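# Knock down the red pin with the swinging ball

## Task

Use the ball hanging on its cord as a pendulum to make the red pin fall over or leave the raised deck, while every other pin stays upright on the deck. Before the red pin is down, a pin that is still standing may be touched only by other pins, the ball or the cord, and the ball or cord may touch it only if the robot's last contact with them happened while the ball was held well back from its rest point, on the side away from the pins. After the red pin is down, the ball or cord may touch standing pins as long as the robot is touching neither of them. The robot must never touch any pin. The stand, deck and base board form a single unfixed piece: from the moment the ball is released from well back until the red pin is down, neither the robot nor anything taken from the bench may touch that piece. Until the red pin is down, no pin may lean far, tip or fall because that piece was bumped or tilted or because the ball or cord was being handled, and the robot must stay off the ball and cord whenever a pin is being struck or leaning far, and briefly afterwards. Any breach fails the task, and a result that holds only because the robot is holding things in place does not count.

## Robot and tools

Robot: two arms, left_arm and right_arm, each with six joints and a parallel gripper. The names are labels only; left_arm sits on the +y side. All positions share one scene frame: origin on the table surface midway between the arms, +x out across the table, +z up. Printed hand positions can be slightly wrong, more so when an arm is stretched out.

Tools.
execute_actions takes "actions", a list holding zero or one entry, plus an optional "pictures" boolean. An empty list commands nothing and just reports the state (with images). An entry {"rows": [...], "steps": N} is a motion: rows is 1 to 15 rows, steps is 8 to 15 (default 15), each step lasting 1/30 s; each row drives one step, and the final row repeats to fill any remaining steps. An entry with only {"steps": N} (up to 300) is a wait, counted from the previous result and including your reply time. If a call is refused, nothing is sent.

Row layout: one flat list of 18 numbers covering both arms, always all 18 even if one arm stays still. First left_arm's nine, then right_arm's nine. For each arm: waist, shoulder, elbow, forearm roll, wrist pitch, wrist roll as absolute joint target angles in radians (the same values the Joint positions line reports), followed by gripper position, force_limit and speed, each between -1 and 1. Stated joint ranges: waist, shoulder, forearm roll, wrist pitch and wrist roll -6.283 to 6.283; elbow -2.792 to 2.792. A target more than 0.010 rad beyond a range end, and further out than the current angle, is refused; the true end may differ from the stated one by up to 0.010 rad, and targets past it get clipped, which the result may flag with "joint sent to its limit" (possibly about an earlier action). Absence of that line does not prove there is more travel.

Gripper numbers: position +1 means wide open (140 mm), about -0.8 is where the pads touch, -1 squeezes until blocked. force_limit runs roughly 14 N at -1, 60 N at 0, 107 N at +1. speed runs about 30 mm/s at -1, 140 at 0, 250 at +1. To leave a gripper unchanged, repeat its previous three numbers; a 0 is a real command. The fingers point along the gripper's +z and close along its y. end_effector_position is the point between the pads when shut; fingertips extend roughly 33 mm past it closed, 9 mm open, and move about 24 mm further out while closing, so keep that clearance above surfaces. To grasp, send -1 and confirm object_status 2. object_status: 0 moving, 1 blocked while opening, 2 blocked while closing, 3 reached target or pads met. To squeeze harder while at 2, raise force_limit and nudge position (e.g. -1 to -0.98). position_measured is in counts: 3 open, 230 pads together, not linear.

Motion limits: joint targets advance at most 2.09 rad/s (waist, shoulder), 3.14 (elbow), 3.93 (the three wrist joints), with 0.3 s to accelerate, all joints of an arm synchronised. Each target is held within a lead of the measured angle: 0.456 rad waist/shoulder, 0.683 elbow, 0.854 wrist joints; if the targets would move the gripper over 70 mm from where it is, they are scaled back. So large moves need several calls. Each result is captured 8 steps before its action ends; those steps run while you reply. Arms keep heading to the last row until they settle or a step is HELD.

Result lines: the state line gives each arm's end_effector_position (m), end_effector_quat_wxyz and linear/angular velocities (m/s, rad/s). Joint positions and Joint velocities list each arm's joints in column order (rad, rad/s). Joint torques are offset, scaled and noisy readings. "joint command not followed" means a clearance check altered or blocked some joint targets; HELD marks steps where your row was partly or wholly not sent. TORQUE FAULT (a joint reaching its load limit: waist and shoulder 295, elbow 139, wrist joints 39.1 N m) or FORCE FAULT (144 N outside force) halts that arm for 10 s and it yields to the contact. MOTOR HOT warns of heating from held loads; OVER-TEMPERATURE FAULT means brakes are on until it cools.

zoom_image: "camera" is cam_high (672x504), cam_left_wrist or cam_right_wrist (616x616 fisheye); "region" is [x0, y0, x1, y1] in that image's pixels from the top-left, at most 504 by 504, giving a closer view of the latest image. Calibrations (intrinsics and T_world_to_cam) are supplied and can be a little off; wrist camera poses follow their arm's joint readings.

finished_scene takes "scene", the number of the current scene, ends it irreversibly and reports success. Replying without any tool call ends everything.

Cautions: grasp the ball (or cord) only while pulling it well back from rest on the side away from the pins, then release and move clear; do not touch the stand, deck, base board or any pin; avoid jolting the loose stand piece; keep off the ball and cord while pins are hit. Do not let arms collide or press each other, do not drop or knock anything off the table, avoid hard pushes and slams, and prefer smooth moves. Loose objects may occasionally get a brief outside push.

Each tool is called in YAML: its name, and indented under it one key for each argument.

## Session

execute_actions:
  actions: []

Scene clock: 0.00 s of 3800.00 s.
left_arm: end_effector_position=(+0.1026, +0.5158, +0.1602) position_measured=3 object_status=3 end_effector_quat_wxyz=(-0.005, +0.976, -0.213, +0.051) end_effector_velocity=(+0.000, +0.000, -0.000) end_effector_angular_velocity=(+0.001, -0.000, +0.000) | right_arm: end_effector_position=(+0.0434, -0.1183, +0.1866) position_measured=3 object_status=3 end_effector_quat_wxyz=(+0.040, -0.414, +0.909, -0.010) end_effector_velocity=(+0.000, -0.000, +0.000) end_effector_angular_velocity=(-0.000, +0.000, +0.000)
Joint positions: left_arm=[-0.928 -0.582  2.48   0.067  1.164  1.198] | right_arm=[ 1.339  0.054  1.987 -0.089  1.075 -0.959]
Joint velocities: left_arm=[ 0.     0.    -0.     0.001  0.    -0.001] | right_arm=[-0.001  0.    -0.     0.     0.    -0.001]
Joint torques (N m, as the joint torque sensors report them, + toward a larger angle): no reading

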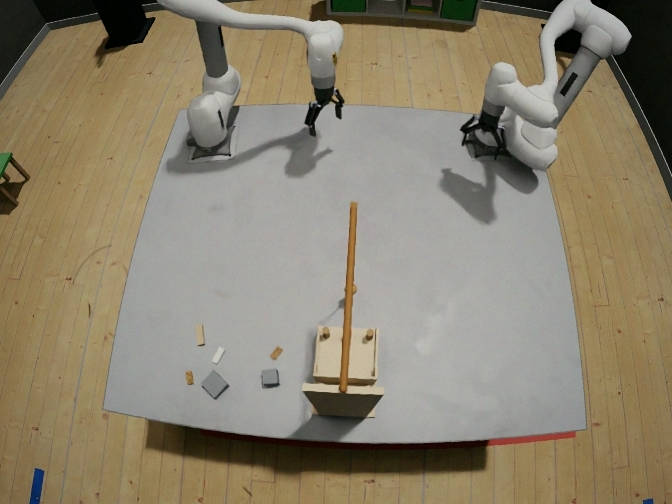

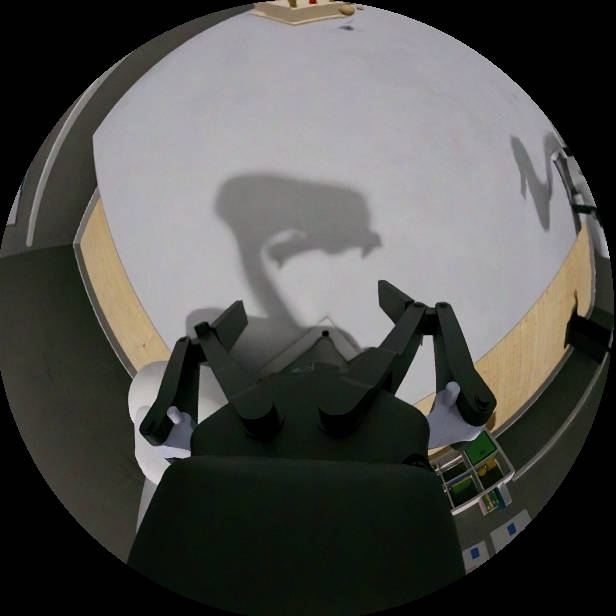

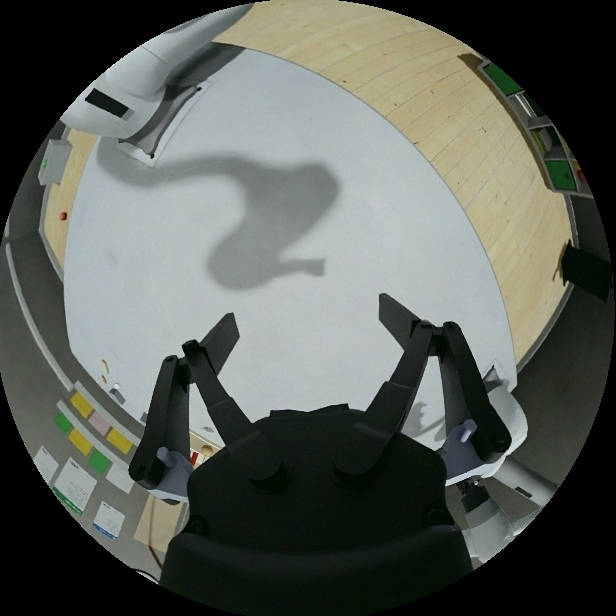

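zoom_image:
  camera: "cam_high"
  region: [270, 190, 430, 430]

zoom_image:
  camera: "cam_left_wrist"
  region: [230, 0, 400, 60]

Region (270, 190, 430, 430) of cam_high's 672x504 image, scaled by 2.100, with more detail than that image has.

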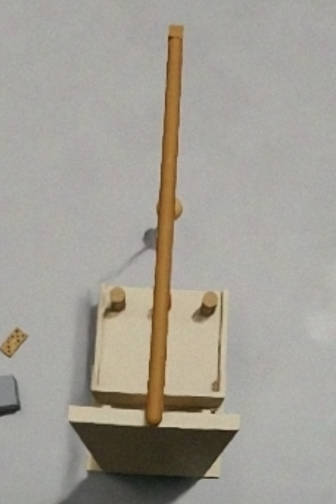

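Region (230, 0, 400, 60) of cam_left_wrist's 616x616 image, scaled by 2.965, with more detail than that image has; it fills the top 178 rows of this view, and the rest is white.

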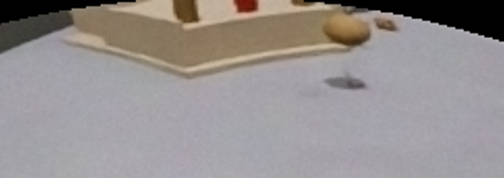

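execute_actions:
  actions:
    - {"rows":[[-1.023,0.56,1.815,1.541,0.832,-0.642,1,-0.5,1,1.339,0.054,1.987,-0.089,1.075,-0.959,1,0,0]]}

execute_actions:
  actions:
    - {"steps":60}
  pictures: true

Scene clock: 1.70 s of 3800.00 s.
left_arm: end_effector_position=(+0.1984, +0.4835, +0.2195) position_measured=3 object_status=3 end_effector_quat_wxyz=(-0.032, +0.976, -0.168, +0.138) end_effector_velocity=(+0.540, -0.189, +0.333) end_effector_angular_velocity=(+0.048, -1.036, +0.513) | right_arm: end_effector_position=(+0.0434, -0.1182, +0.1869) position_measured=3 object_status=3 end_effector_quat_wxyz=(+0.040, -0.414, +0.909, -0.010) end_effector_velocity=(-0.000, +0.001, +0.001) end_effector_angular_velocity=(+0.002, +0.000, +0.001)
Joint positions: left_arm=[-0.946 -0.491  2.353  0.239  1.102  1.026] | right_arm=[ 1.339  0.054  1.987 -0.089  1.075 -0.959]
Joint velocities: left_arm=[-0.099  0.554 -0.692  1.031 -0.344 -1.027] | right_arm=[ 0.    -0.001 -0.001  0.001  0.    -0.001]
Joint torques (N m, as the joint torque sensors report them, + toward a larger angle): left_arm=[ -2.61  10.78 -41.4    4.24  -1.27  -0.06] | right_arm=[  0.36 -45.45 -38.81   3.48   0.29   0.07]
Steps of this call (steps 1 to 44: nothing new was sent; steps 45 to 51: the first 7 steps of this action). Readings (joint positions | what the end effector reports):
45: left_arm=[-0.928 -0.582 2.479 0.068 1.164 1.197] | right_arm=[1.339 0.054 1.987 -0.089 1.075 -0.959] | left_arm position_measured=3 object_status=3 | right_arm position_measured=3 object_status=3
46: left_arm=[-0.929 -0.577 2.472 0.078 1.161 1.187] | right_arm=[1.339 0.054 1.987 -0.089 1.075 -0.959] | left_arm position_measured=3 object_status=3 | right_arm position_measured=3 object_status=3
48: left_arm=[-0.936 -0.545 2.425 0.137 1.138 1.127] | right_arm=[1.339 0.054 1.987 -0.089 1.075 -0.959] | left_arm position_measured=3 object_status=3 | right_arm position_measured=3 object_status=3
51: the state above

Scene clock: 3.70 s of 3800.00 s.
left_arm: end_effector_position=(+0.6822, +0.1428, +0.1089) position_measured=3 object_status=3 end_effector_quat_wxyz=(-0.037, +0.864, +0.064, +0.498) end_effector_velocity=(+0.000, +0.000, +0.001) end_effector_angular_velocity=(+0.002, -0.001, -0.001) | right_arm: end_effector_position=(+0.0434, -0.1182, +0.1869) position_measured=3 object_status=3 end_effector_quat_wxyz=(+0.040, -0.414, +0.909, -0.010) end_effector_velocity=(-0.000, -0.000, +0.000) end_effector_angular_velocity=(+0.000, -0.000, +0.002)
Joint positions: left_arm=[-1.023  0.56   1.815  1.541  0.832 -0.642] | right_arm=[ 1.339  0.054  1.987 -0.089  1.075 -0.959]
Joint velocities: left_arm=[ 0.    -0.001  0.     0.001  0.001  0.002] | right_arm=[ 0.001 -0.     0.    -0.    -0.    -0.001]
Joint torques (N m, as the joint torque sensors report them, + toward a larger angle): left_arm=[  0.34 -85.41 -34.69   1.48   1.18   0.07] | right_arm=[ -0.08 -46.08 -37.52   3.63   0.33   0.12]
Kept back: nothing.
Steps of this call (steps 1 to 8: the last 8 steps of your previous action; steps 9 to 60: the robot went on to your last target). Readings (joint positions | what the end effector reports):
1: left_arm=[-0.949 -0.472 2.330 0.274 1.090 0.991] | right_arm=[1.339 0.054 1.987 -0.089 1.075 -0.959] | left_arm position_measured=3 object_status=3 | right_arm position_measured=3 object_status=3
2: left_arm=[-0.953 -0.453 2.308 0.311 1.079 0.954] | right_arm=[1.339 0.054 1.987 -0.089 1.075 -0.959] | left_arm position_measured=3 object_status=3 | right_arm position_measured=3 object_status=3
4: left_arm=[-0.959 -0.413 2.264 0.385 1.057 0.880] | right_arm=[1.339 0.054 1.987 -0.089 1.075 -0.959] | left_arm position_measured=3 object_status=3 | right_arm position_measured=3 object_status=3
8: left_arm=[-0.970 -0.328 2.183 0.544 1.016 0.721] | right_arm=[1.339 0.054 1.987 -0.089 1.075 -0.959] | left_arm position_measured=3 object_status=3 | right_arm position_measured=3 object_status=3
60: the state above
All arms were judged still, so your last target was given up. Only a new action makes them travel on or press farther. Fingers that are still opening or closing keep moving.
camera_calibration (this result's frames):
cam_left_wrist: T_world_to_cam=[[0.104056, -0.982443, -0.154848, 0.0932336], [-0.78354, 0.014916, -0.621162, 0.598578], [0.612566, 0.185965, -0.768231, -0.164339], [0, 0, 0, 1]] pos_world=[0.559977, 0.11323, 0.260001]
cam_right_wrist: T_world_to_cam=[[-0.66248, 0.747479, -0.0489475, 0.132], [0.665825, 0.617531, 0.418728, -0.0273054], [0.343217, 0.244808, -0.906792, 0.365011], [0, 0, 0, 1]] pos_world=[-0.0196495, -0.171163, 0.348883]

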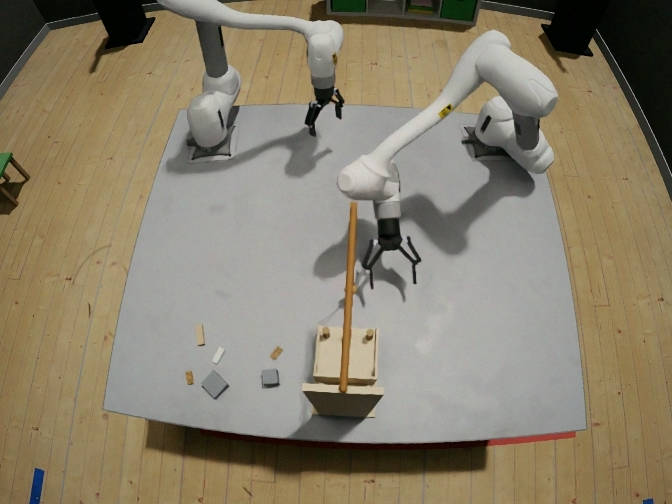

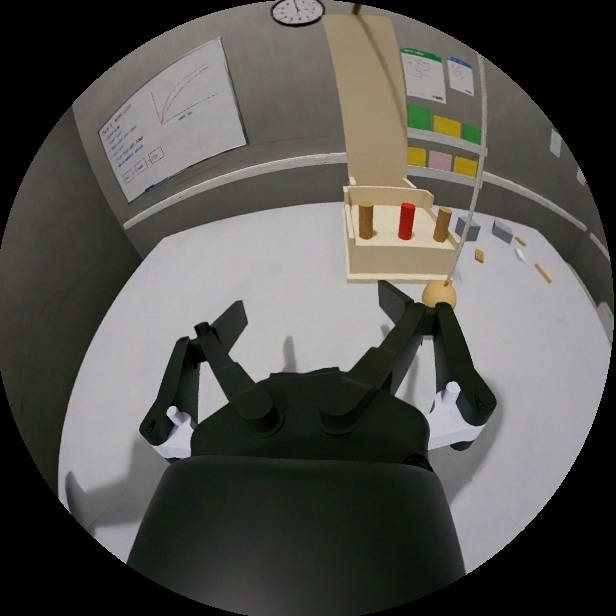

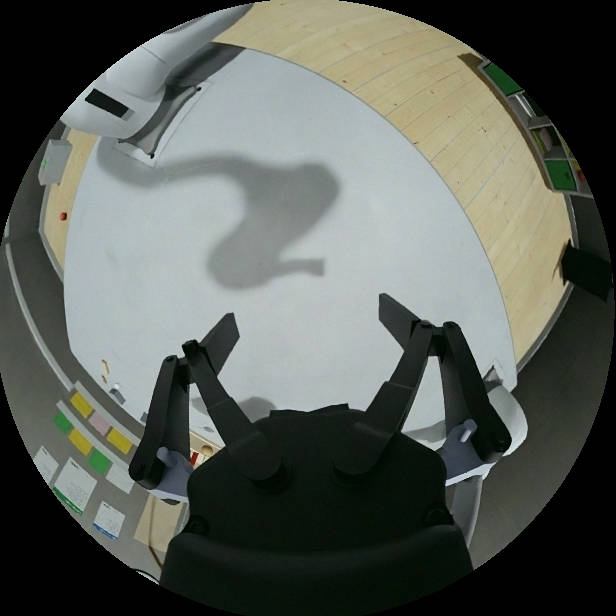

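execute_actions:
  actions:
    - {"rows":[[-1.1815,0.626,1.715,1.504,0.8415,-0.598,1,-0.5,1,1.339,0.054,1.987,-0.089,1.075,-0.959,1,0,0]]}

execute_actions:
  actions:
    - {"steps":25}
  pictures: true

Scene clock: 4.83 s of 3800.00 s.
left_arm: end_effector_position=(+0.6464, +0.0442, +0.1030) position_measured=3 object_status=3 end_effector_quat_wxyz=(-0.013, +0.866, +0.024, +0.500) end_effector_velocity=(-0.252, -0.579, -0.036) end_effector_angular_velocity=(+0.000, -0.005, -0.559) | right_arm: end_effector_position=(+0.0434, -0.1182, +0.1869) position_measured=3 object_status=3 end_effector_quat_wxyz=(+0.040, -0.414, +0.909, -0.010) end_effector_velocity=(+0.000, +0.000, +0.000) end_effector_angular_velocity=(+0.001, -0.000, -0.000)
Joint positions: left_arm=[-1.124  0.602  1.751  1.518  0.837 -0.614] | right_arm=[ 1.339  0.054  1.987 -0.089  1.075 -0.959]
Joint velocities: left_arm=[-0.603  0.251 -0.38  -0.139  0.041  0.166] | right_arm=[-0. -0. -0.  0. -0.  0.]
Joint torques (N m, as the joint torque sensors report them, + toward a larger angle): left_arm=[ -2.85 -84.12 -33.72   1.74   0.77   0.16] | right_arm=[  0.34 -46.12 -37.64   3.55   0.35   0.21]
Steps of this call (steps 1 to 27: nothing new was sent; steps 28 to 34: the first 7 steps of this action). Readings (joint positions | what the end effector reports):
28: left_arm=[-1.023 0.560 1.815 1.541 0.832 -0.642] | right_arm=[1.339 0.054 1.987 -0.089 1.075 -0.959] | left_arm position_measured=3 object_status=3 | right_arm position_measured=3 object_status=3
29: left_arm=[-1.028 0.562 1.812 1.540 0.832 -0.641] | right_arm=[1.339 0.054 1.987 -0.089 1.075 -0.959] | left_arm position_measured=3 object_status=3 | right_arm position_measured=3 object_status=3
31: left_arm=[-1.061 0.576 1.791 1.532 0.833 -0.631] | right_arm=[1.339 0.054 1.987 -0.089 1.075 -0.959] | left_arm position_measured=3 object_status=3 | right_arm position_measured=3 object_status=3
34: the state above

Scene clock: 5.67 s of 3800.00 s.
left_arm: end_effector_position=(+0.6203, -0.0105, +0.0995) position_measured=3 object_status=3 end_effector_quat_wxyz=(-0.000, +0.866, +0.001, +0.500) end_effector_velocity=(+0.000, +0.000, +0.001) end_effector_angular_velocity=(-0.001, -0.001, +0.000) | right_arm: end_effector_position=(+0.0434, -0.1182, +0.1869) position_measured=3 object_status=3 end_effector_quat_wxyz=(+0.040, -0.414, +0.909, -0.010) end_effector_velocity=(-0.001, -0.000, +0.000) end_effector_angular_velocity=(+0.000, +0.000, +0.001)
Joint positions: left_arm=[-1.182  0.626  1.715  1.504  0.842 -0.598] | right_arm=[ 1.339  0.054  1.987 -0.089  1.075 -0.959]
Joint velocities: left_arm=[ 0.    -0.001 -0.     0.001  0.    -0.   ] | right_arm=[ 0.001 -0.001  0.     0.    -0.     0.   ]
Joint torques (N m, as the joint torque sensors report them, + toward a larger angle): left_arm=[  0.67 -91.08 -35.02   1.67   1.14   0.14] | right_arm=[  0.11 -45.93 -37.51   3.56   0.3    0.18]
Kept back: nothing.
Steps of this call (steps 1 to 8: the last 8 steps of your previous action; steps 9 to 25: the robot went on to your last target). Readings (joint positions | what the end effector reports):
1: left_arm=[-1.144 0.611 1.739 1.513 0.839 -0.608] | right_arm=[1.339 0.054 1.987 -0.089 1.075 -0.959] | left_arm position_measured=3 object_status=3 | right_arm position_measured=3 object_status=3
2: left_arm=[-1.162 0.618 1.727 1.509 0.840 -0.603] | right_arm=[1.339 0.054 1.987 -0.089 1.075 -0.959] | left_arm position_measured=3 object_status=3 | right_arm position_measured=3 object_status=3
4: left_arm=[-1.181 0.626 1.716 1.505 0.841 -0.598] | right_arm=[1.339 0.054 1.987 -0.089 1.075 -0.959] | left_arm position_measured=3 object_status=3 | right_arm position_measured=3 object_status=3
8: left_arm=[-1.182 0.626 1.715 1.504 0.842 -0.598] | right_arm=[1.339 0.054 1.987 -0.089 1.075 -0.959] | left_arm position_measured=3 object_status=3 | right_arm position_measured=3 object_status=3
25: the state above
camera_calibration (this result's frames):
cam_left_wrist: T_world_to_cam=[[-0.0413766, -0.987146, -0.154372, 0.0377383], [-0.772404, 0.129609, -0.621767, 0.540993], [0.633783, 0.0935111, -0.767838, -0.119306], [0, 0, 0, 1]] pos_world=[0.49504, -0.0217079, 0.25059]
cam_right_wrist: T_world_to_cam=[[-0.662462, 0.747495, -0.0489476, 0.132011], [0.66584, 0.617515, 0.418728, -0.0273157], [0.343223, 0.2448, -0.906792, 0.365006], [0, 0, 0, 1]] pos_world=[-0.0196377, -0.171163, 0.348884]

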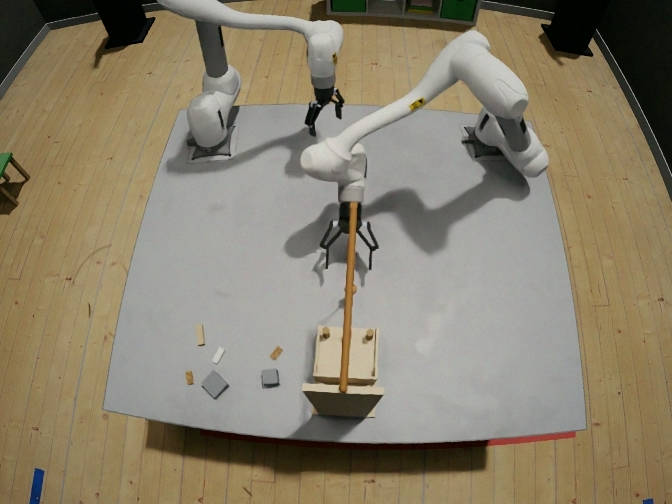

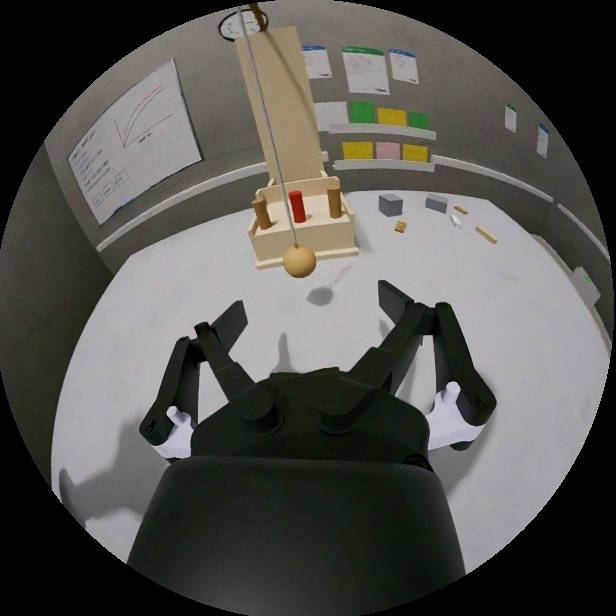

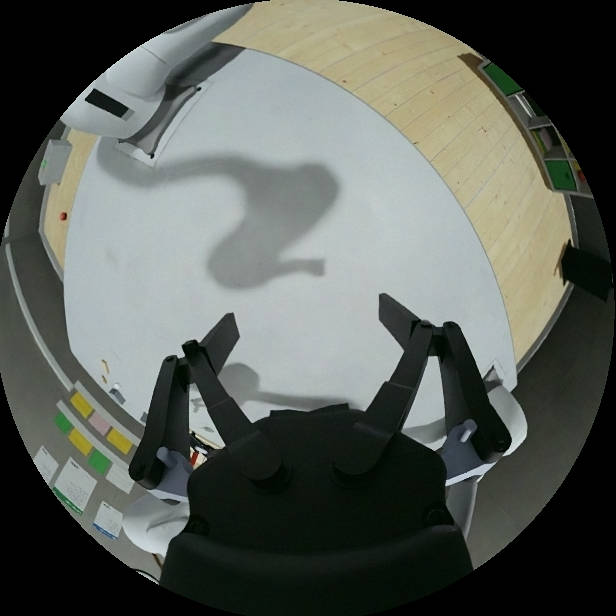

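execute_actions:
  actions:
    - {"rows":[[-1.084,0.676,1.619,1.522,0.773,-0.529,1,-0.5,1,1.9,-0.2,2.1,-0.089,1.075,-0.959,1,0,0]]}

execute_actions:
  actions:
    - {"rows":[[-1.084,0.676,1.619,1.522,0.773,-0.529,-1,-0.5,0,1.9,-0.2,2.1,-0.089,1.075,-0.959,1,0,0]]}

execute_actions:
  actions:
    - {"steps":25}
  pictures: true

Scene clock: 6.90 s of 3800.00 s.
left_arm: end_effector_position=(+0.7020, -0.0002, +0.0995) position_measured=3 object_status=3 end_effector_quat_wxyz=(-0.000, +0.866, +0.001, +0.500) end_effector_velocity=(+0.198, +0.039, -0.004) end_effector_angular_velocity=(+0.007, -0.004, -0.000) | right_arm: end_effector_position=(-0.0270, -0.1340, +0.2077) position_measured=3 object_status=3 end_effector_quat_wxyz=(+0.050, -0.471, +0.881, +0.010) end_effector_velocity=(-0.483, -0.130, +0.120) end_effector_angular_velocity=(+0.233, -0.003, +0.922)
Joint positions: left_arm=[-1.088  0.674  1.623  1.521  0.776 -0.532] | right_arm=[ 1.469 -0.014  2.017 -0.089  1.075 -0.959]
Joint velocities: left_arm=[ 0.225  0.119 -0.217  0.044 -0.159  0.156] | right_arm=[ 0.924 -0.422  0.189  0.001 -0.     0.001]
Joint torques (N m, as the joint torque sensors report them, + toward a larger angle): left_arm=[ -43.97 -106.02  -31.33    3.58   -0.11   -0.06] | right_arm=[ -4.18 -37.33 -36.22   3.41   0.34   0.25]
Steps of this call (steps 1 to 15: the robot went on to your last target; steps 16 to 30: nothing new was sent; steps 31 to 37: the first 7 steps of this action). Readings (joint positions | what the end effector reports):
31: left_arm=[-1.181 0.626 1.715 1.504 0.841 -0.598] | right_arm=[1.339 0.054 1.987 -0.089 1.075 -0.959] | left_arm position_measured=3 object_status=3 | right_arm position_measured=3 object_status=3
32: left_arm=[-1.176 0.629 1.709 1.505 0.838 -0.594] | right_arm=[1.344 0.051 1.988 -0.089 1.075 -0.959] | left_arm position_measured=3 object_status=3 | right_arm position_measured=3 object_status=3
34: left_arm=[-1.143 0.646 1.676 1.511 0.814 -0.570] | right_arm=[1.378 0.032 1.996 -0.089 1.075 -0.959] | left_arm position_measured=3 object_status=3 | right_arm position_measured=3 object_status=3
37: the state above

Scene clock: 7.40 s of 3800.00 s.
left_arm: end_effector_position=(+0.7055, -0.0002, +0.0997) position_measured=46 object_status=0 end_effector_quat_wxyz=(-0.000, +0.866, +0.001, +0.500) end_effector_velocity=(+0.000, +0.000, +0.000) end_effector_angular_velocity=(-0.001, +0.001, +0.001) | right_arm: end_effector_position=(-0.2202, -0.2353, +0.2526) position_measured=3 object_status=3 end_effector_quat_wxyz=(+0.062, -0.645, +0.759, +0.069) end_effector_velocity=(-0.035, -0.030, +0.008) end_effector_angular_velocity=(+0.020, +0.008, +0.097)
Joint positions: left_arm=[-1.084  0.676  1.619  1.522  0.773 -0.529] | right_arm=[ 1.899 -0.2    2.1   -0.089  1.075 -0.959]
Joint velocities: left_arm=[ 0.    -0.    -0.    -0.001 -0.    -0.   ] | right_arm=[ 0.096 -0.039  0.018 -0.    -0.    -0.001]
Joint torques (N m, as the joint torque sensors report them, + toward a larger angle): left_arm=[  0.36 -95.54 -37.     1.57   0.99   0.13] | right_arm=[-15.63   0.32 -40.88   3.32  -0.25   0.29]
Steps of this call (steps 1 to 8: the last 8 steps of your previous action; steps 9 to 15: the first 7 steps of this action). Readings (joint positions | what the end effector reports):
9: left_arm=[-1.084 0.676 1.619 1.522 0.773 -0.529] | right_arm=[1.759 -0.140 2.073 -0.089 1.075 -0.959] | left_arm position_measured=3 object_status=0 | right_arm position_measured=3 object_status=3
10: left_arm=[-1.084 0.676 1.619 1.522 0.773 -0.529] | right_arm=[1.793 -0.154 2.079 -0.089 1.075 -0.959] | left_arm position_measured=8 object_status=0 | right_arm position_measured=3 object_status=3
12: left_arm=[-1.084 0.676 1.619 1.522 0.773 -0.529] | right_arm=[1.855 -0.181 2.091 -0.089 1.075 -0.959] | left_arm position_measured=23 object_status=0 | right_arm position_measured=3 object_status=3
15: the state above

Scene clock: 8.23 s of 3800.00 s.
left_arm: end_effector_position=(+0.7055, -0.0002, +0.0996) position_measured=169 object_status=2 end_effector_quat_wxyz=(-0.000, +0.866, +0.001, +0.500) end_effector_velocity=(+0.000, -0.001, -0.001) end_effector_angular_velocity=(-0.000, +0.001, -0.001) | right_arm: end_effector_position=(-0.2207, -0.2357, +0.2526) position_measured=3 object_status=3 end_effector_quat_wxyz=(+0.062, -0.645, +0.759, +0.069) end_effector_velocity=(+0.000, +0.000, -0.000) end_effector_angular_velocity=(-0.001, -0.000, -0.001)
Joint positions: left_arm=[-1.084  0.676  1.619  1.522  0.773 -0.529] | right_arm=[ 1.9   -0.2    2.1   -0.089  1.075 -0.959]
Joint velocities: left_arm=[-0.     0.001 -0.001 -0.    -0.001 -0.   ] | right_arm=[-0.001  0.001 -0.    -0.     0.    -0.   ]
Joint torques (N m, as the joint torque sensors report them, + toward a larger angle): left_arm=[  0.31 -95.83 -36.12   1.26   0.62   0.18] | right_arm=[  0.17 -22.2  -40.28   3.82   0.     0.28]
Kept back: nothing.
Steps of this call (steps 1 to 8: the last 8 steps of your previous action; steps 9 to 15: the robot went on to your last target; steps 16 to 25: nothing new was sent). Readings (joint positions | what the end effector reports):
1: left_arm=[-1.084 0.676 1.619 1.522 0.773 -0.529] | right_arm=[1.900 -0.200 2.100 -0.089 1.075 -0.959] | left_arm position_measured=53 object_status=0 | right_arm position_measured=3 object_status=3
2: left_arm=[-1.084 0.676 1.619 1.522 0.773 -0.529] | right_arm=[1.900 -0.200 2.100 -0.089 1.075 -0.959] | left_arm position_measured=61 object_status=0 | right_arm position_measured=3 object_status=3
4: left_arm=[-1.084 0.676 1.619 1.522 0.773 -0.529] | right_arm=[1.900 -0.200 2.100 -0.089 1.075 -0.959] | left_arm position_measured=76 object_status=0 | right_arm position_measured=3 object_status=3
8: left_arm=[-1.084 0.676 1.619 1.522 0.773 -0.529] | right_arm=[1.900 -0.200 2.100 -0.089 1.075 -0.959] | left_arm position_measured=107 object_status=0 | right_arm position_measured=3 object_status=3
25: the state above
All arms were judged still, so your last target was given up. Only a new action makes them travel on or press farther. Fingers that are still opening or closing keep moving.
camera_calibration (this result's frames):
cam_left_wrist: T_world_to_cam=[[-0.0408439, -0.987218, -0.154056, 0.0510292], [-0.772536, 0.128983, -0.621733, 0.605608], [0.633656, 0.0936194, -0.767929, -0.174091], [0, 0, 0, 1]] pos_world=[0.580252, -0.0114382, 0.250698]
cam_right_wrist: T_world_to_cam=[[-0.958806, 0.280955, 0.041905, -0.150219], [0.261819, 0.816829, 0.514043, 0.127324], [0.110194, 0.503839, -0.85674, 0.540919], [0, 0, 0, 1]] pos_world=[-0.236973, -0.334333, 0.404272]

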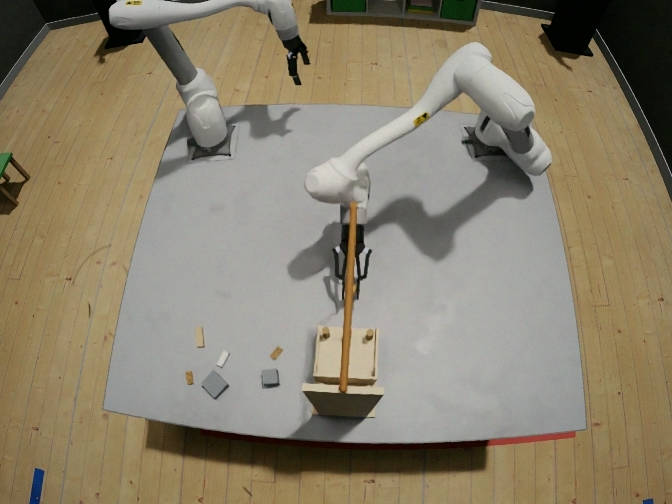

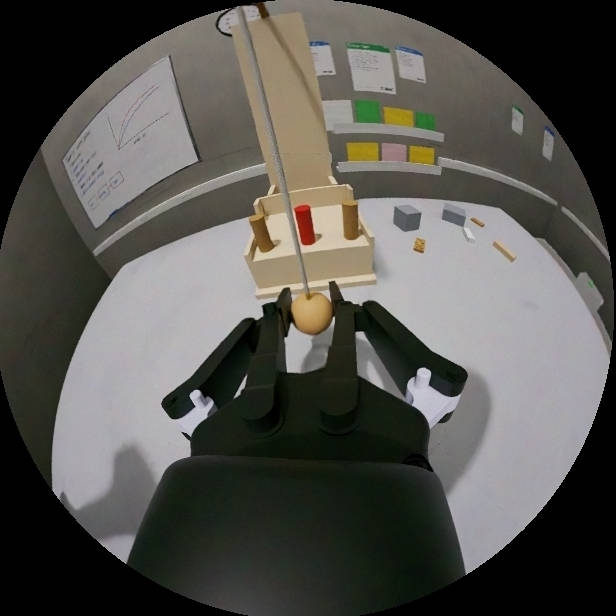

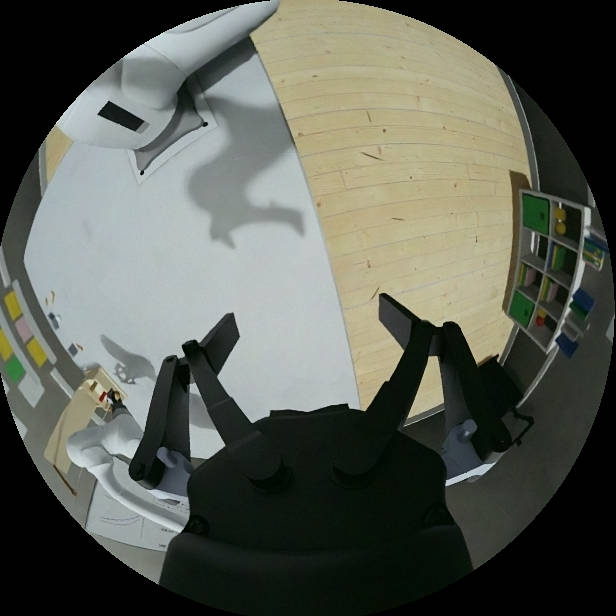

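execute_actions:
  actions:
    - {"rows":[[-1.1,0.663,1.632,1.513,0.785,-0.532,-1,-0.5,0,1.9,-0.2,2.1,-0.089,1.075,-0.959,1,0,0],[-1.12,0.648,1.647,1.502,0.799,-0.535,-1,-0.5,0,1.9,-0.2,2.1,-0.089,1.075,-0.959,1,0,0],[-1.15,0.624,1.671,1.485,0.821,-0.54,-1,-0.5,0,1.9,-0.2,2.1,-0.089,1.075,-0.959,1,0,0],[-1.411,0.417,1.88,1.3385,1.0125,-0.585,-1,-0.5,0,1.9,-0.2,2.1,-0.089,1.075,-0.959,1,0,0]]}

execute_actions:
  actions:
    - {"steps":30}
  pictures: true

Scene clock: 8.87 s of 3800.00 s.
left_arm: end_effector_position=(+0.6160, -0.0152, +0.1301) position_measured=169 object_status=2 end_effector_quat_wxyz=(+0.003, +0.866, +0.002, +0.501) end_effector_velocity=(-0.565, -0.047, +0.185) end_effector_angular_velocity=(-0.031, -0.008, +0.001) | right_arm: end_effector_position=(-0.2207, -0.2357, +0.2526) position_measured=3 object_status=3 end_effector_quat_wxyz=(+0.062, -0.645, +0.759, +0.069) end_effector_velocity=(+0.000, -0.000, +0.000) end_effector_angular_velocity=(+0.001, +0.001, -0.003)
Joint positions: left_arm=[-1.189  0.593  1.703  1.463  0.849 -0.547] | right_arm=[ 1.9   -0.2    2.1   -0.089  1.075 -0.959]
Joint velocities: left_arm=[-0.666 -0.53   0.532 -0.373  0.487 -0.114] | right_arm=[-0.001 -0.001  0.     0.    -0.     0.001]
Joint torques (N m, as the joint torque sensors report them, + toward a larger angle): left_arm=[  4.19 -87.27 -36.8    1.41   1.23   0.38] | right_arm=[ -0.29 -21.64 -40.34   3.78   0.04   0.22]
Steps of this call (steps 1 to 12: nothing new was sent; steps 13 to 19: the first 7 steps of this action). Readings (joint positions | what the end effector reports):
13: left_arm=[-1.084 0.676 1.619 1.522 0.773 -0.529] | right_arm=[1.900 -0.200 2.100 -0.089 1.075 -0.959] | left_arm position_measured=169 object_status=2 | right_arm position_measured=3 object_status=3
14: left_arm=[-1.090 0.672 1.624 1.518 0.776 -0.530] | right_arm=[1.900 -0.200 2.100 -0.089 1.075 -0.959] | left_arm position_measured=169 object_status=2 | right_arm position_measured=3 object_status=3
16: left_arm=[-1.121 0.647 1.649 1.501 0.800 -0.535] | right_arm=[1.900 -0.200 2.100 -0.089 1.075 -0.959] | left_arm position_measured=169 object_status=2 | right_arm position_measured=3 object_status=3
19: the state above

Scene clock: 9.87 s of 3800.00 s.
left_arm: end_effector_position=(+0.4354, +0.0001, +0.1827) position_measured=169 object_status=2 end_effector_quat_wxyz=(+0.003, +0.865, +0.003, +0.501) end_effector_velocity=(-0.000, -0.000, -0.000) end_effector_angular_velocity=(+0.001, +0.000, -0.001) | right_arm: end_effector_position=(-0.2207, -0.2357, +0.2526) position_measured=3 object_status=3 end_effector_quat_wxyz=(+0.062, -0.645, +0.759, +0.069) end_effector_velocity=(+0.000, -0.000, +0.000) end_effector_angular_velocity=(+0.000, -0.000, +0.001)
Joint positions: left_arm=[-1.411  0.417  1.88   1.339  1.013 -0.585] | right_arm=[ 1.9   -0.2    2.1   -0.089  1.075 -0.959]
Joint velocities: left_arm=[-0.     0.     0.     0.    -0.001  0.001] | right_arm=[-0.    -0.001  0.     0.     0.    -0.001]
Joint torques (N m, as the joint torque sensors report them, + toward a larger angle): left_arm=[ -3.67 -66.67 -30.42  -0.03  -0.67   0.19] | right_arm=[  0.43 -21.89 -40.43   3.77  -0.1    0.2 ]
Kept back: nothing.
Steps of this call (steps 1 to 8: the last 8 steps of your previous action; steps 9 to 30: the robot went on to your last target). Readings (joint positions | what the end effector reports):
1: left_arm=[-1.212 0.575 1.721 1.450 0.866 -0.551] | right_arm=[1.900 -0.200 2.100 -0.089 1.075 -0.959] | left_arm position_measured=169 object_status=2 | right_arm position_measured=3 object_status=3
2: left_arm=[-1.235 0.557 1.739 1.438 0.882 -0.555] | right_arm=[1.900 -0.200 2.100 -0.089 1.075 -0.959] | left_arm position_measured=169 object_status=2 | right_arm position_measured=3 object_status=3
4: left_arm=[-1.281 0.521 1.776 1.412 0.916 -0.563] | right_arm=[1.900 -0.200 2.100 -0.089 1.075 -0.959] | left_arm position_measured=169 object_status=2 | right_arm position_measured=3 object_status=3
8: left_arm=[-1.374 0.446 1.851 1.359 0.985 -0.579] | right_arm=[1.900 -0.200 2.100 -0.089 1.075 -0.959] | left_arm position_measured=169 object_status=2 | right_arm position_measured=3 object_status=3
30: the state above
All arms were judged still, so your last target was given up. Only a new action makes them travel on or press farther. Fingers that are still opening or closing keep moving.
camera_calibration (this result's frames):
cam_left_wrist: T_world_to_cam=[[-0.0406057, -0.988343, -0.146726, 0.0516519], [-0.771053, 0.12439, -0.624504, 0.448385], [0.635475, 0.0877754, -0.767116, 0.0599321], [0, 0, 0, 1]] pos_world=[0.30974, -0.00998549, 0.333572]
cam_right_wrist: T_world_to_cam=[[-0.958815, 0.280928, 0.0418752, -0.150217], [0.261778, 0.816829, 0.514065, 0.127306], [0.11021, 0.503855, -0.856729, 0.540922], [0, 0, 0, 1]] pos_world=[-0.236971, -0.334334, 0.40427]

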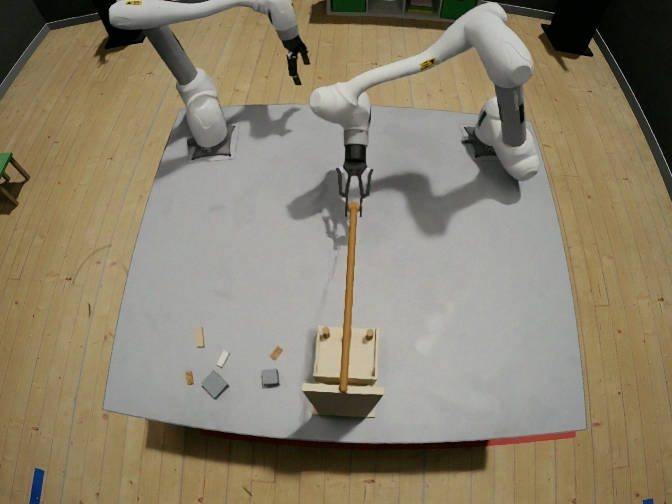

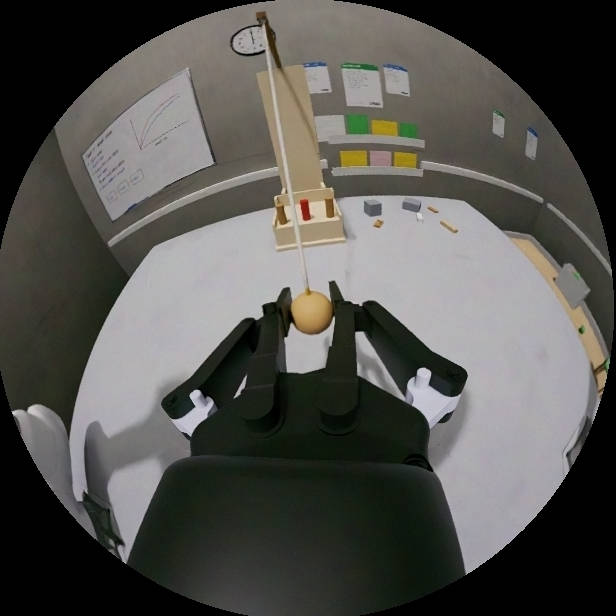

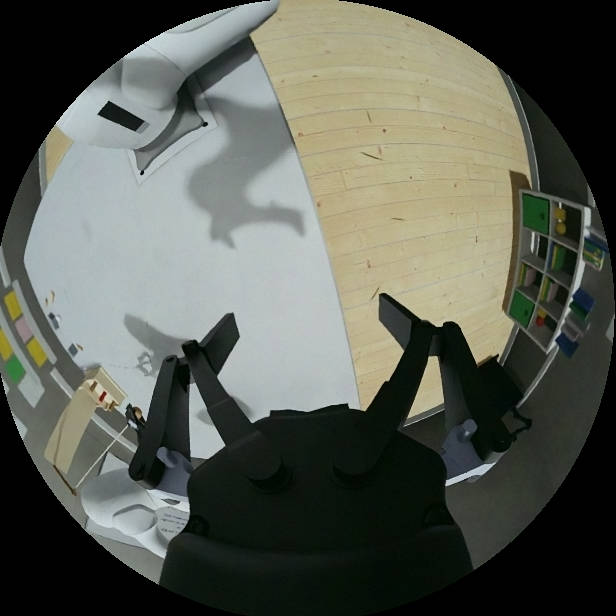

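execute_actions:
  actions:
    - {"rows":[[-1.411,0.405,1.878,1.3385,1.0125,-0.585,-1,-0.5,0,1.9,-0.2,2.1,-0.089,1.075,-0.959,1,0,0]]}

execute_actions:
  actions:
    - {"rows":[[-1.411,0.405,1.878,1.3385,1.0125,-0.585,1,-0.5,1,1.9,-0.2,2.1,-0.089,1.075,-0.959,1,0,0]],"steps":8}

execute_actions:
  actions:
    - {"rows":[[-1.58,0.33,1.95,1.25,1.13,-0.6,1,-0.5,1,1.9,-0.2,2.1,-0.089,1.075,-0.959,1,0,0]]}

execute_actions:
  actions:
    - {"steps":90}
  pictures: true

Scene clock: 10.60 s of 3800.00 s.
left_arm: end_effector_position=(+0.4355, -0.0005, +0.1927) position_measured=169 object_status=2 end_effector_quat_wxyz=(+0.009, +0.864, +0.006, +0.503) end_effector_velocity=(+0.000, -0.000, +0.001) end_effector_angular_velocity=(+0.001, -0.001, -0.002) | right_arm: end_effector_position=(-0.2207, -0.2357, +0.2526) position_measured=3 object_status=3 end_effector_quat_wxyz=(+0.062, -0.645, +0.759, +0.069) end_effector_velocity=(+0.000, -0.000, +0.000) end_effector_angular_velocity=(+0.001, -0.000, +0.000)
Joint positions: left_arm=[-1.411  0.405  1.878  1.338  1.013 -0.585] | right_arm=[ 1.9   -0.2    2.1   -0.089  1.075 -0.959]
Joint velocities: left_arm=[ 0.    -0.001 -0.     0.002 -0.     0.002] | right_arm=[ 0.    -0.001  0.    -0.001 -0.     0.   ]
Joint torques (N m, as the joint torque sensors report them, + toward a larger angle): left_arm=[ -1.29 -76.38 -39.66   2.63   1.29   0.13] | right_arm=[  0.   -21.87 -40.53   3.83  -0.06   0.22]
Steps of this call (steps 1 to 15: nothing new was sent; steps 16 to 22: the first 7 steps of this action). Readings (joint positions | what the end effector reports):
16: left_arm=[-1.411 0.417 1.880 1.339 1.013 -0.585] | right_arm=[1.900 -0.200 2.100 -0.089 1.075 -0.959] | left_arm position_measured=169 object_status=2 | right_arm position_measured=3 object_status=3
17: left_arm=[-1.411 0.412 1.880 1.338 1.013 -0.585] | right_arm=[1.900 -0.200 2.100 -0.089 1.075 -0.959] | left_arm position_measured=169 object_status=2 | right_arm position_measured=3 object_status=3
19: left_arm=[-1.411 0.405 1.878 1.338 1.013 -0.585] | right_arm=[1.900 -0.200 2.100 -0.089 1.075 -0.959] | left_arm position_measured=169 object_status=2 | right_arm position_measured=3 object_status=3
22: the state above

Scene clock: 10.87 s of 3800.00 s.
left_arm: end_effector_position=(+0.4355, -0.0005, +0.1928) position_measured=169 object_status=2 end_effector_quat_wxyz=(+0.009, +0.864, +0.006, +0.503) end_effector_velocity=(+0.000, -0.000, -0.000) end_effector_angular_velocity=(-0.001, +0.000, +0.000) | right_arm: end_effector_position=(-0.2207, -0.2357, +0.2526) position_measured=3 object_status=3 end_effector_quat_wxyz=(+0.062, -0.645, +0.759, +0.069) end_effector_velocity=(-0.000, -0.000, +0.000) end_effector_angular_velocity=(+0.000, +0.001, +0.000)
Joint positions: left_arm=[-1.411  0.405  1.878  1.338  1.013 -0.585] | right_arm=[ 1.9   -0.2    2.1   -0.089  1.075 -0.959]
Joint velocities: left_arm=[ 0.     0.     0.     0.    -0.001 -0.001] | right_arm=[ 0.    -0.001  0.     0.001 -0.    -0.   ]
Joint torques (N m, as the joint torque sensors report them, + toward a larger angle): left_arm=[  1.   -73.73 -36.65   2.23   1.24   0.25] | right_arm=[ -0.42 -21.73 -40.51   3.83   0.02   0.21]
Kept back: the last 8 steps of this action.
Steps of this call (steps 1 to 8: the last 8 steps of your previous action). Readings (joint positions | what the end effector reports):
1: left_arm=[-1.411 0.405 1.878 1.338 1.013 -0.585] | right_arm=[1.900 -0.200 2.100 -0.089 1.075 -0.959] | left_arm position_measured=169 object_status=2 | right_arm position_measured=3 object_status=3
2: left_arm=[-1.411 0.405 1.878 1.338 1.013 -0.585] | right_arm=[1.900 -0.200 2.100 -0.089 1.075 -0.959] | left_arm position_measured=169 object_status=2 | right_arm position_measured=3 object_status=3
4: left_arm=[-1.411 0.405 1.878 1.338 1.013 -0.585] | right_arm=[1.900 -0.200 2.100 -0.089 1.075 -0.959] | left_arm position_measured=169 object_status=2 | right_arm position_measured=3 object_status=3
8: the state above

Scene clock: 11.37 s of 3800.00 s.
left_arm: end_effector_position=(+0.3526, +0.0032, +0.2058) position_measured=3 object_status=0 end_effector_quat_wxyz=(+0.008, +0.864, -0.003, +0.503) end_effector_velocity=(-0.508, +0.060, +0.079) end_effector_angular_velocity=(+0.082, -0.003, -0.089) | right_arm: end_effector_position=(-0.2207, -0.2357, +0.2526) position_measured=3 object_status=3 end_effector_quat_wxyz=(+0.062, -0.645, +0.759, +0.069) end_effector_velocity=(-0.000, +0.000, -0.000) end_effector_angular_velocity=(+0.000, -0.000, +0.001)
Joint positions: left_arm=[-1.532  0.351  1.93   1.275  1.096 -0.596] | right_arm=[ 1.9   -0.2    2.1   -0.089  1.075 -0.959]
Joint velocities: left_arm=[-0.762 -0.339  0.324 -0.394  0.527 -0.069] | right_arm=[ 0.     0.    -0.    -0.    -0.    -0.001]
Joint torques (N m, as the joint torque sensors report them, + toward a larger angle): left_arm=[  4.68 -64.98 -34.78   2.     1.26   1.2 ] | right_arm=[ -0.08 -21.35 -40.53   3.84   0.03   0.17]
Steps of this call (steps 1 to 8: the last 8 steps of your previous action; steps 9 to 15: the first 7 steps of this action). Readings (joint positions | what the end effector reports):
9: left_arm=[-1.411 0.405 1.878 1.338 1.013 -0.585] | right_arm=[1.900 -0.200 2.100 -0.089 1.075 -0.959] | left_arm position_measured=74 object_status=0 | right_arm position_measured=3 object_status=3
10: left_arm=[-1.416 0.403 1.881 1.335 1.016 -0.586] | right_arm=[1.900 -0.200 2.100 -0.089 1.075 -0.959] | left_arm position_measured=61 object_status=0 | right_arm position_measured=3 object_status=3
12: left_arm=[-1.450 0.388 1.895 1.318 1.039 -0.589] | right_arm=[1.900 -0.200 2.100 -0.089 1.075 -0.959] | left_arm position_measured=34 object_status=0 | right_arm position_measured=3 object_status=3
15: the state above

Scene clock: 14.37 s of 3800.00 s.
left_arm: end_effector_position=(+0.3210, +0.0081, +0.2107) position_measured=3 object_status=3 end_effector_quat_wxyz=(+0.006, +0.864, -0.006, +0.503) end_effector_velocity=(-0.000, -0.000, +0.000) end_effector_angular_velocity=(-0.001, +0.000, -0.000) | right_arm: end_effector_position=(-0.2207, -0.2357, +0.2526) position_measured=3 object_status=3 end_effector_quat_wxyz=(+0.062, -0.645, +0.759, +0.069) end_effector_velocity=(+0.001, +0.001, +0.001) end_effector_angular_velocity=(+0.001, +0.000, -0.001)
Joint positions: left_arm=[-1.58  0.33  1.95  1.25  1.13 -0.6 ] | right_arm=[ 1.9   -0.2    2.1   -0.089  1.075 -0.959]
Joint velocities: left_arm=[-0. -0. -0.  0. -0. -0.] | right_arm=[-0.002 -0.001 -0.    -0.    -0.    -0.001]
Joint torques (N m, as the joint torque sensors report them, + toward a larger angle): left_arm=[  0.07 -63.31 -36.89   2.66   1.1    0.08] | right_arm=[ -0.35 -21.71 -40.44   3.77  -0.03   0.13]
Kept back: nothing.
Steps of this call (steps 1 to 8: the last 8 steps of your previous action; steps 9 to 30: the robot went on to your last target; steps 31 to 90: nothing new was sent). Readings (joint positions | what the end effector reports):
1: left_arm=[-1.555 0.341 1.939 1.264 1.112 -0.598] | right_arm=[1.900 -0.200 2.100 -0.089 1.075 -0.959] | left_arm position_measured=3 object_status=0 | right_arm position_measured=3 object_status=3
2: left_arm=[-1.570 0.334 1.946 1.255 1.123 -0.599] | right_arm=[1.900 -0.200 2.100 -0.089 1.075 -0.959] | left_arm position_measured=3 object_status=0 | right_arm position_measured=3 object_status=3
4: left_arm=[-1.580 0.330 1.950 1.250 1.130 -0.600] | right_arm=[1.900 -0.200 2.100 -0.089 1.075 -0.959] | left_arm position_measured=3 object_status=0 | right_arm position_measured=3 object_status=3
8: left_arm=[-1.580 0.330 1.950 1.250 1.130 -0.600] | right_arm=[1.900 -0.200 2.100 -0.089 1.075 -0.959] | left_arm position_measured=3 object_status=3 | right_arm position_measured=3 object_status=3
90: the state above
All arms were judged still, so your last target was given up. Only a new action makes them travel on or press farther. Fingers that are still opening or closing keep moving.
camera_calibration (this result's frames):
cam_left_wrist: T_world_to_cam=[[-0.0580819, -0.98693, -0.150321, 0.0653747], [-0.766122, 0.140606, -0.627126, 0.375523], [0.640066, 0.0787396, -0.764275, 0.151335], [0, 0, 0, 1]] pos_world=[0.194629, -0.000196427, 0.360989]
cam_right_wrist: T_world_to_cam=[[-0.958815, 0.280928, 0.0418752, -0.150217], [0.261778, 0.816829, 0.514065, 0.127306], [0.11021, 0.503855, -0.856729, 0.540922], [0, 0, 0, 1]] pos_world=[-0.236971, -0.334334, 0.40427]

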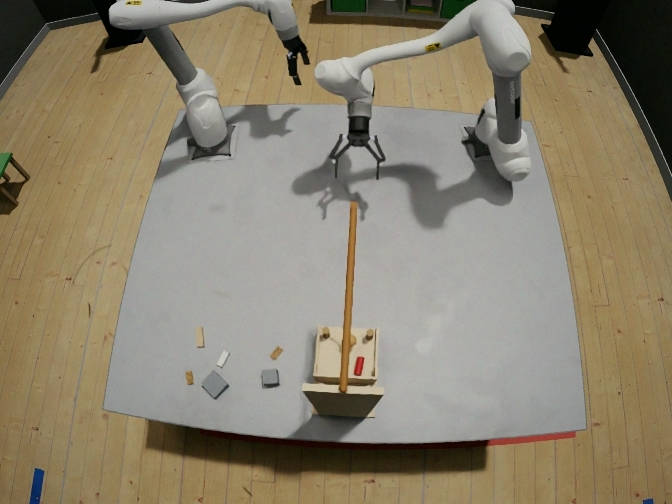

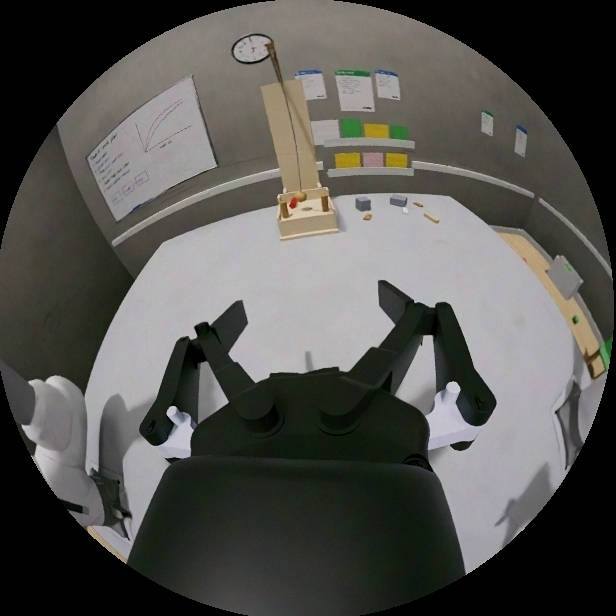

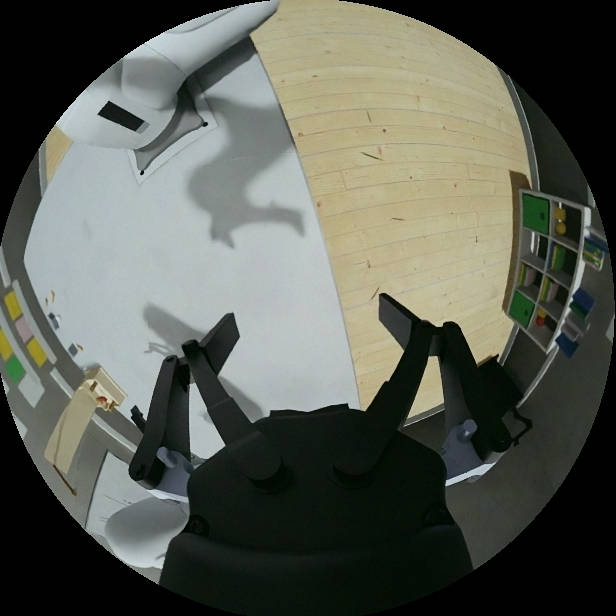

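finished_scene:
  scene: 1

The scene is finished: the task was done.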